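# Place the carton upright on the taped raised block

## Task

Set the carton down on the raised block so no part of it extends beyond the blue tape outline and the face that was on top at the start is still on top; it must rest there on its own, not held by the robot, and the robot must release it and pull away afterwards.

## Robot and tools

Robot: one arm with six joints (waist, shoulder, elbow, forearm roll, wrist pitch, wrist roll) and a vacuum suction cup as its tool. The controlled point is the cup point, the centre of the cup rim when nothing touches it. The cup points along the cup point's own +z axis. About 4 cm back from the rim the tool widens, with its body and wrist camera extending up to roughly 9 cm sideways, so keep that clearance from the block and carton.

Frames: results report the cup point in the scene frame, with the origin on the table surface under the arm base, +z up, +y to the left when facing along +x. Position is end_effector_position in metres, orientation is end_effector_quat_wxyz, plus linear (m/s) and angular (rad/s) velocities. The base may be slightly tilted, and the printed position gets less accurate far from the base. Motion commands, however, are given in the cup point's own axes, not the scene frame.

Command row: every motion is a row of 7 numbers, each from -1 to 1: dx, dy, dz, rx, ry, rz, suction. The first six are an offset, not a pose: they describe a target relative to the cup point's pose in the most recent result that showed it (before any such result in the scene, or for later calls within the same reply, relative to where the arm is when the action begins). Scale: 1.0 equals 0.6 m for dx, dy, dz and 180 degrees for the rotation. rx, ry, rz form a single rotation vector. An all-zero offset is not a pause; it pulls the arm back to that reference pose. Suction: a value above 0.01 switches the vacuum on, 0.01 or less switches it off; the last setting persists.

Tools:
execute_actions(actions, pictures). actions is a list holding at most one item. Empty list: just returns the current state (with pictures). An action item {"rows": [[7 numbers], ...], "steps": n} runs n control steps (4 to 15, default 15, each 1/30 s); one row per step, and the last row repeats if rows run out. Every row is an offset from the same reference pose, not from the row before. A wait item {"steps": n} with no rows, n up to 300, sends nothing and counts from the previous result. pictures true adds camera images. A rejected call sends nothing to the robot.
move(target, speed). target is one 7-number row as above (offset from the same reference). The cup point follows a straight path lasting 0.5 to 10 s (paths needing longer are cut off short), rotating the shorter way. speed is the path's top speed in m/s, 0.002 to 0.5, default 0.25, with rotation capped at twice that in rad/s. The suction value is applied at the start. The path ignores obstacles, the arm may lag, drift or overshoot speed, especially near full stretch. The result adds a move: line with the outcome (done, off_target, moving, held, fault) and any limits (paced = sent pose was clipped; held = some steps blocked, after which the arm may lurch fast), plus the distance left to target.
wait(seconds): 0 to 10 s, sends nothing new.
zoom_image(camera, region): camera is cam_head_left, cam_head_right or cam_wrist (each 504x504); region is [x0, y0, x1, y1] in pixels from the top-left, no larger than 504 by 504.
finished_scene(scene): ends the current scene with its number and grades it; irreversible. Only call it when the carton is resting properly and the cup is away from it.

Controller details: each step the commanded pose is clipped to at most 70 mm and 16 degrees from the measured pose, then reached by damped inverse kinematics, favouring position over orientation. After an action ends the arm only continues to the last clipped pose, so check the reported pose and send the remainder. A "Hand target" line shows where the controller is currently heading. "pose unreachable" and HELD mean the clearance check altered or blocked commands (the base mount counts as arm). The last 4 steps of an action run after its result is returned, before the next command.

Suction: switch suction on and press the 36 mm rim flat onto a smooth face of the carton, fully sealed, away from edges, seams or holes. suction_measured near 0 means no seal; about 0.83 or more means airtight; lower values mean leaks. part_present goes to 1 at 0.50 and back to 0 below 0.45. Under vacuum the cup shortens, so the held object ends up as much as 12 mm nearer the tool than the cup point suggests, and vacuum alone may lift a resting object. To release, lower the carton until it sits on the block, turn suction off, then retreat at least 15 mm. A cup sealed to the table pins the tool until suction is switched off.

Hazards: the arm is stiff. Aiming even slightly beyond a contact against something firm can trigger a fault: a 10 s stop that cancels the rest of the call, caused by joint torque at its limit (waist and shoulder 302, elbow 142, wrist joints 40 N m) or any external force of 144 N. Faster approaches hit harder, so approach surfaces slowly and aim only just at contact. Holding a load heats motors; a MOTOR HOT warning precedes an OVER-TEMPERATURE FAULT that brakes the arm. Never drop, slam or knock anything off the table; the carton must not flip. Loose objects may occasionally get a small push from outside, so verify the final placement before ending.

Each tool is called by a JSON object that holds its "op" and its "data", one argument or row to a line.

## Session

{"op": "execute_actions", "data": {
  "actions": []
}}

Scene clock: 0.00 s of 5000.00 s.
end_effector_position=(+0.6481, +0.0290, +0.4483) suction_measured=0.00 part_present=0 end_effector_quat_wxyz=(-0.000, -0.021, +1.000, -0.002) end_effector_velocity=(-0.000, -0.000, +0.000) end_effector_angular_velocity=(-0.000, +0.001, -0.002)
Joint positions: [-0.052  0.169  1.622 -0.001  1.354 -0.052]
Joint velocities: [-0.     0.    -0.    -0.001  0.001  0.002]
Hand target: +0.648, +0.029, +0.448; -0.000, -0.021, +1.000, -0.002

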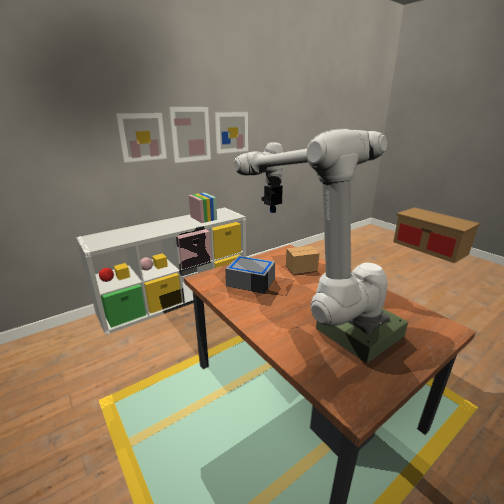

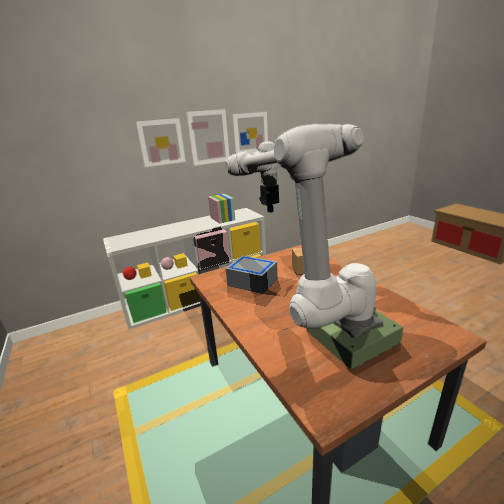

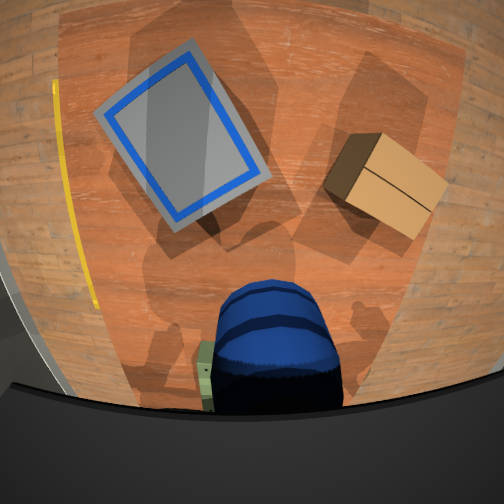

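{"op": "move", "data": {
  "target": [-0.038,-0.473,0.44,0,0,0.15,0],
  "speed": 0.4
}}

{"op": "zoom_image", "data": {
  "camera": "cam_head_left",
  "region": [210,200,330,300]
}}

Scene clock: 1.63 s of 5000.00 s.
end_effector_position=(+0.6833, -0.2536, +0.1851) suction_measured=0.00 part_present=0 end_effector_quat_wxyz=(-0.000, +0.212, +0.977, -0.001) end_effector_velocity=(-0.000, -0.000, -0.000) end_effector_angular_velocity=(+0.000, +0.001, +0.001)
Joint positions: [-0.446  0.464  1.736 -0.001  0.944  0.026]
Joint velocities: [-0.    -0.     0.    -0.     0.    -0.001]
Hand target: +0.683, -0.254, +0.185; -0.000, +0.212, +0.977, -0.001
Off the commanded pose: 0.001 m, 0 deg.
Kept back: nothing.
move: done

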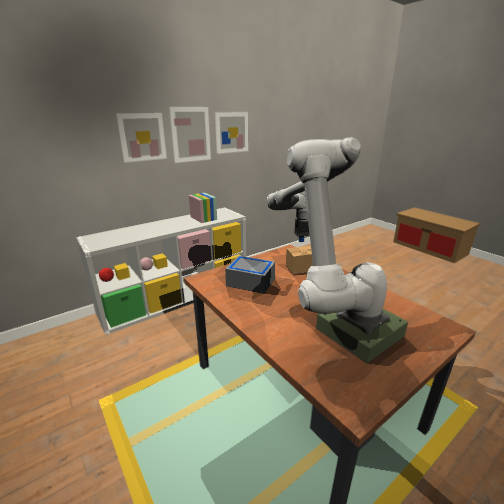

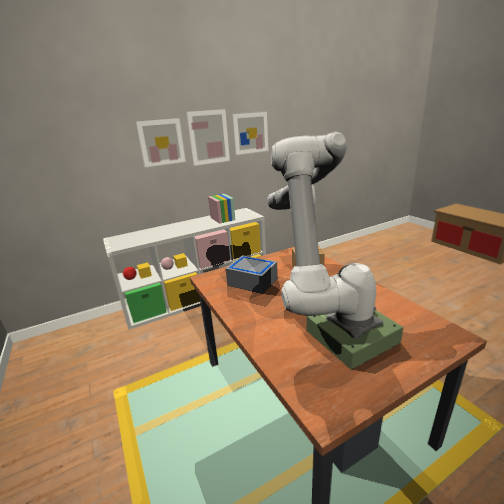

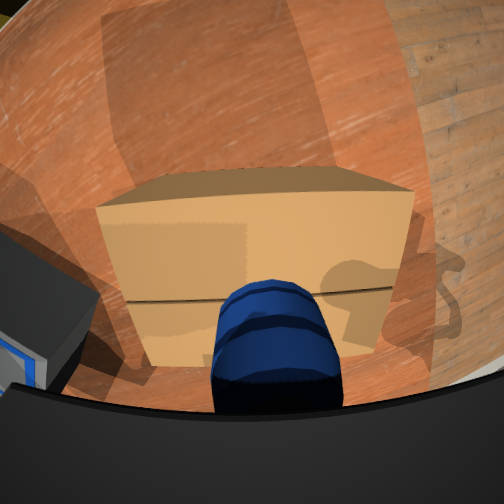

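Region (210, 200, 330, 300) of cam_head_left's 504x504 image, scaled by 4.200, with more detail than that image has.

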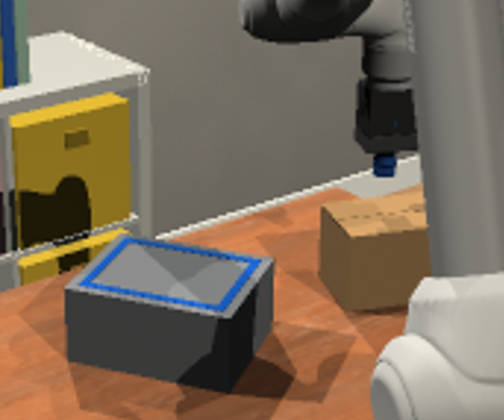

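{"op": "move", "data": {
  "target": [0,0.007,0.104,0,0,-0.014,1],
  "speed": 0.05
}}

Scene clock: 3.40 s of 5000.00 s.
end_effector_position=(+0.6851, -0.2498, +0.1228) suction_measured=0.90 part_present=1 end_effector_quat_wxyz=(-0.000, +0.191, +0.982, -0.001) end_effector_velocity=(+0.000, +0.000, -0.000) end_effector_angular_velocity=(+0.000, +0.000, -0.001)
Joint positions: [-0.44   0.528  1.772 -0.001  0.845 -0.012]
Joint velocities: [ 0.     0.     0.     0.    -0.     0.001]
Hand target: +0.685, -0.250, +0.123; -0.000, +0.191, +0.982, -0.001
Off the commanded pose: 0.000 m, 0 deg.
Kept back: nothing.
move: done

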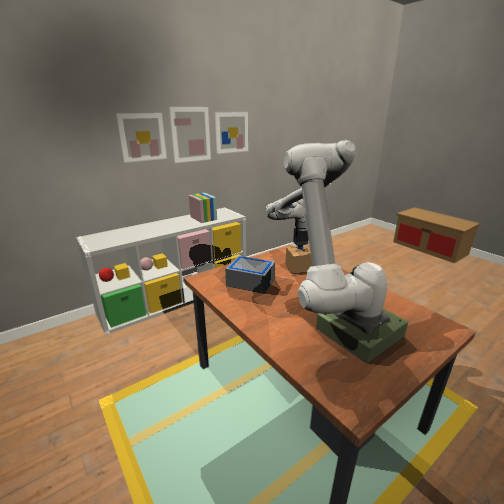

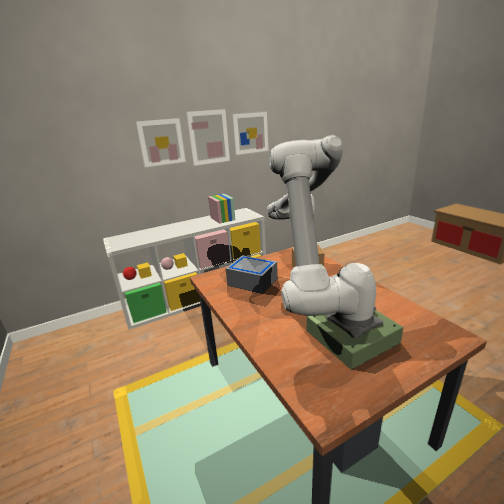

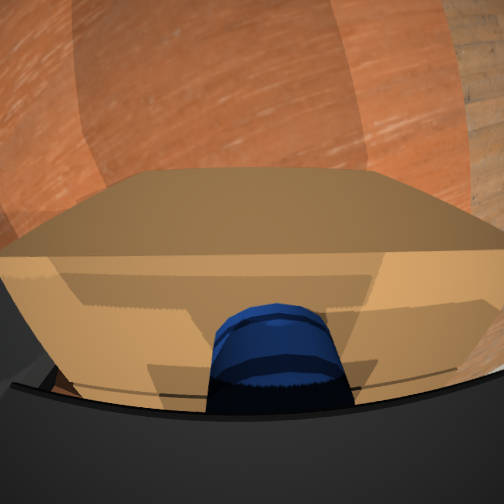

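{"op": "move", "data": {
  "target": [0,0,-0.25,0,0,0,1]
}}

{"op": "move", "data": {
  "target": [0.172,0.593,0.02,-0.012,0.038,0.2,1],
  "speed": 0.3
}}

{"op": "zoom_image", "data": {
  "camera": "cam_head_left",
  "region": [210,220,290,300]
}}

Scene clock: 4.63 s of 5000.00 s.
end_effector_position=(+0.6850, -0.2496, +0.2726) suction_measured=0.93 part_present=1 end_effector_quat_wxyz=(-0.000, +0.191, +0.982, -0.001) end_effector_velocity=(+0.000, -0.000, +0.001) end_effector_angular_velocity=(+0.000, -0.000, +0.001)
Joint positions: [-0.44   0.389  1.667 -0.001  1.089 -0.012]
Joint velocities: [-0.     0.    -0.001  0.     0.001 -0.001]
Hand target: +0.685, -0.250, +0.273; -0.000, +0.191, +0.982, -0.001
Off the commanded pose: 0.000 m, 0 deg.
Kept back: nothing.
move: done

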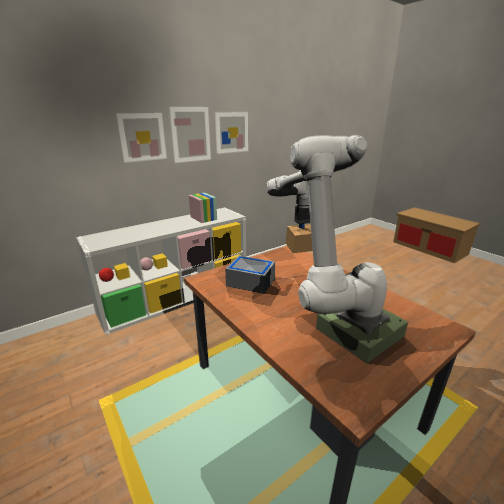

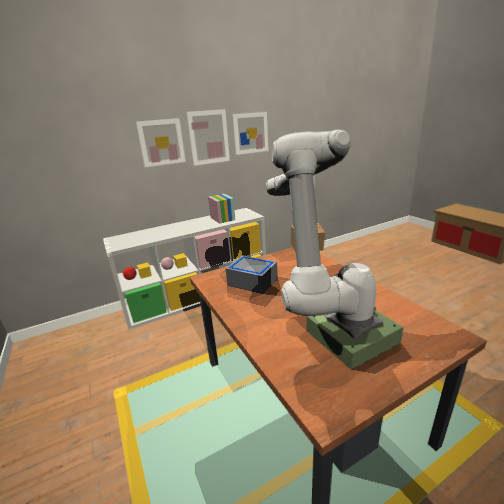

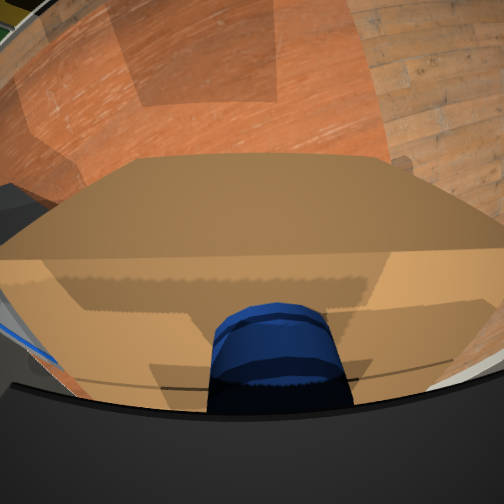

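Scene clock: 6.27 s of 5000.00 s.
end_effector_position=(+0.7224, +0.1184, +0.2599) suction_measured=0.94 part_present=1 end_effector_quat_wxyz=(-0.054, +0.484, +0.873, +0.028) end_effector_velocity=(+0.001, -0.001, -0.000) end_effector_angular_velocity=(-0.003, -0.003, -0.001)
Joint positions: [0.03  0.424 1.643 0.118 1.139 1.034]
Joint velocities: [-0.    -0.     0.    -0.003 -0.003  0.001]
Hand target: +0.722, +0.119, +0.260; -0.053, +0.484, +0.873, +0.028
Off the commanded pose: 0.001 m, 0 deg.
Kept back: nothing.
move: done

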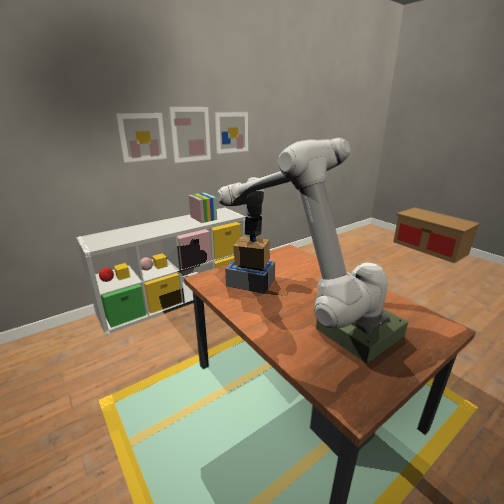

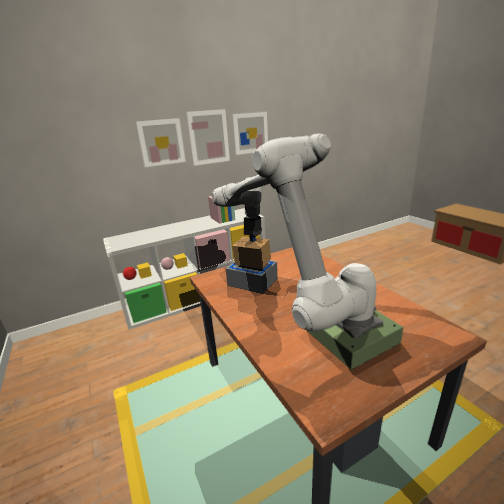

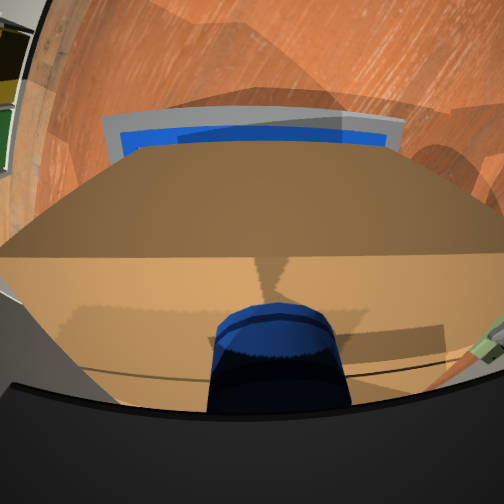

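Region (210, 220, 290, 300) of cam_head_left's 504x504 image, scaled by 6.300, with more detail than that image has.

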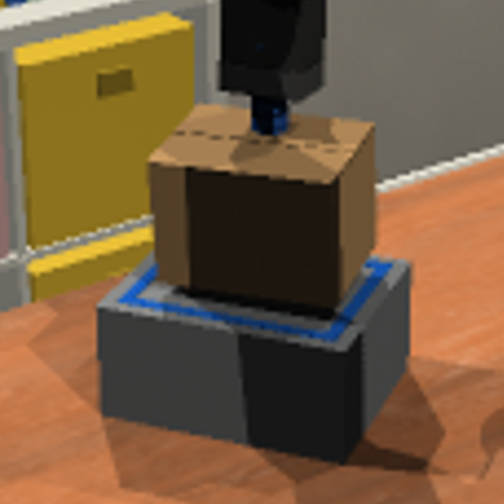

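{"op": "move", "data": {
  "target": [0.008,0.008,0.032,0,0,0.003,1],
  "speed": 0.04
}}

{"op": "zoom_image", "data": {
  "camera": "cam_head_left",
  "region": [210,220,290,300]
}}

Scene clock: 7.27 s of 5000.00 s.
end_effector_position=(+0.7227, +0.1269, +0.2414) suction_measured=0.93 part_present=1 end_effector_quat_wxyz=(-0.054, +0.488, +0.871, +0.027) end_effector_velocity=(-0.000, -0.001, -0.000) end_effector_angular_velocity=(+0.000, +0.000, -0.002)
Joint positions: [0.042 0.441 1.655 0.121 1.109 1.05 ]
Joint velocities: [-0.001 -0.     0.     0.    -0.     0.001]
Hand target: +0.723, +0.127, +0.241; -0.054, +0.488, +0.871, +0.027
Off the commanded pose: 0.000 m, 0 deg.
Kept back: nothing.
move: done

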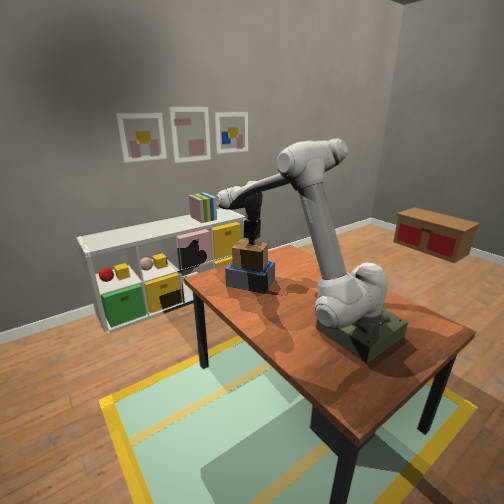

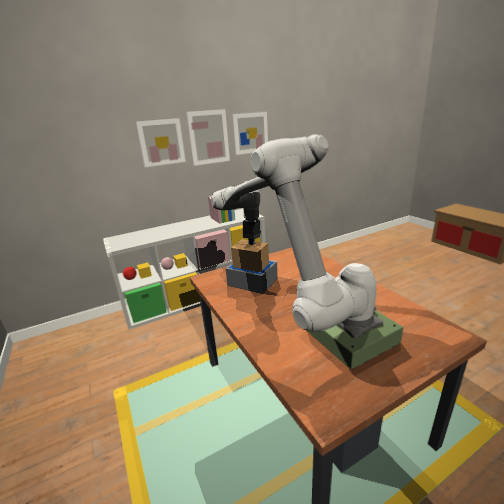

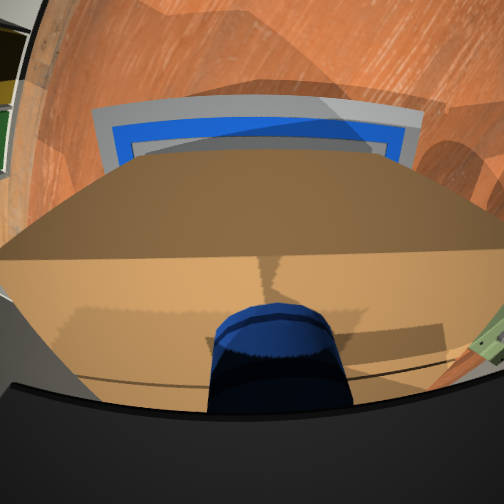

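Region (210, 220, 290, 300) of cam_head_left's 504x504 image, scaled by 6.300, with more detail than that image has.

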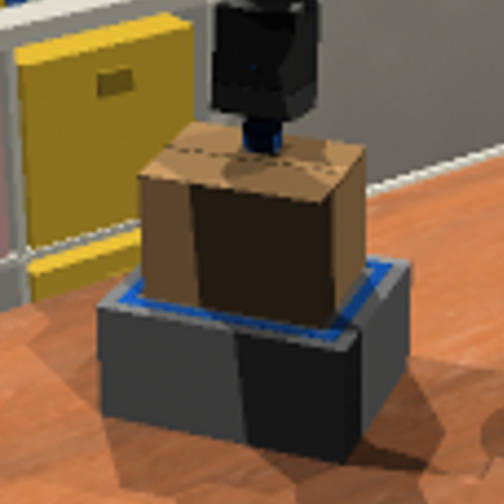

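Nearly seated and inside the outline. I'll lower it 2 mm more and release.

{"op": "execute_actions", "data": {
  "actions": [
    {"rows":[[-0.001,0,0.001,0,0,0,1],[-0.002,0,0.001,0,0,0,1],[-0.003,0,0.002,0,0,0,1],[-0.003,0,0.003,0,0,0,1],[-0.003,0,0.003,0,0,0,1],[-0.003,0,0.003,0,0,0,1],[-0.003,0,0.003,0,0,0,1],[-0.003,0,0.003,0,0,0,1],[-0.003,0,0.003,0,0,0,0]],"steps":14}
  ]
}}

{"op": "move", "data": {
  "target": [0.03,0,-0.26,0,0,0,0]
}}

{"op": "zoom_image", "data": {
  "camera": "cam_head_left",
  "region": [210,220,290,300]
}}

Scene clock: 7.73 s of 5000.00 s.
end_effector_position=(+0.7236, +0.1256, +0.2394) suction_measured=0.18 part_present=0 end_effector_quat_wxyz=(-0.054, +0.488, +0.870, +0.027) end_effector_velocity=(-0.001, -0.000, +0.000) end_effector_angular_velocity=(+0.001, +0.001, +0.001)
Joint positions: [0.04  0.443 1.655 0.121 1.106 1.048]
Joint velocities: [-0.    -0.001  0.001  0.001  0.001 -0.002]
Steps of this call (steps 1 to 4: nothing new was sent; steps 5 to 14: the first 10 steps of this action). Readings (end_effector_position | what the end effector reports):
5: (+0.7227, +0.1269, +0.2413) | suction_measured=0.93 part_present=1
6: (+0.7229, +0.1268, +0.2410) | suction_measured=0.93 part_present=1
8: (+0.7232, +0.1259, +0.2402) | suction_measured=0.93 part_present=1
12: (+0.7236, +0.1256, +0.2394) | suction_measured=0.93 part_present=1
14: the state above

Scene clock: 8.97 s of 5000.00 s.
end_effector_position=(+0.7245, +0.1250, +0.3965) suction_measured=0.00 part_present=0 end_effector_quat_wxyz=(-0.054, +0.489, +0.870, +0.027) end_effector_velocity=(-0.000, +0.000, -0.000) end_effector_angular_velocity=(+0.001, +0.001, -0.001)
Joint positions: [0.038 0.347 1.491 0.11  1.365 1.079]
Joint velocities: [ 0.     0.    -0.     0.001  0.001  0.001]
Hand target: +0.725, +0.125, +0.396; -0.054, +0.489, +0.870, +0.027
Off your previous action's commanded pose: 0.000 m, 0 deg at its last step (step 4 of this call).
Off the commanded pose: 0.000 m, 0 deg.
Kept back: nothing.
move: done

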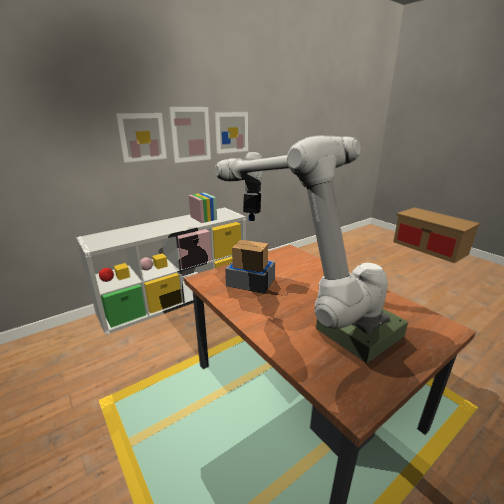

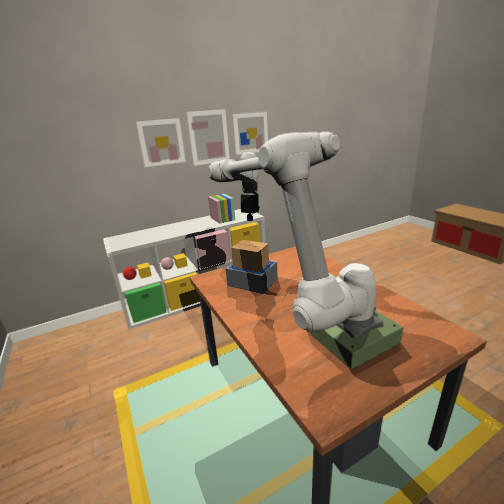

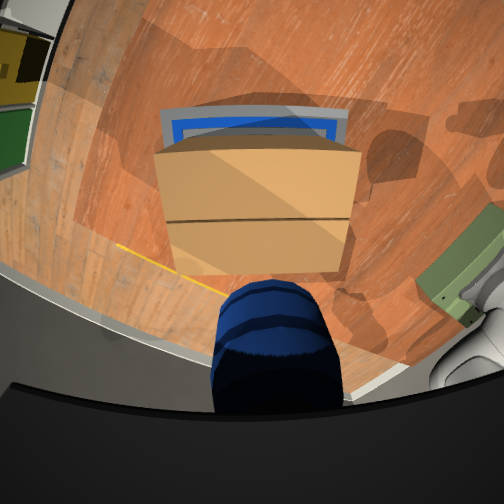

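Region (210, 220, 290, 300) of cam_head_left's 504x504 image, scaled by 6.300, with more detail than that image has.

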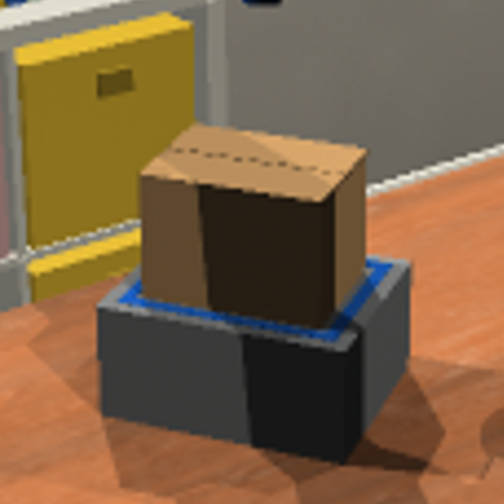

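{"op": "finished_scene", "data": {
  "scene": 2
}}

The scene is finished: the task was done.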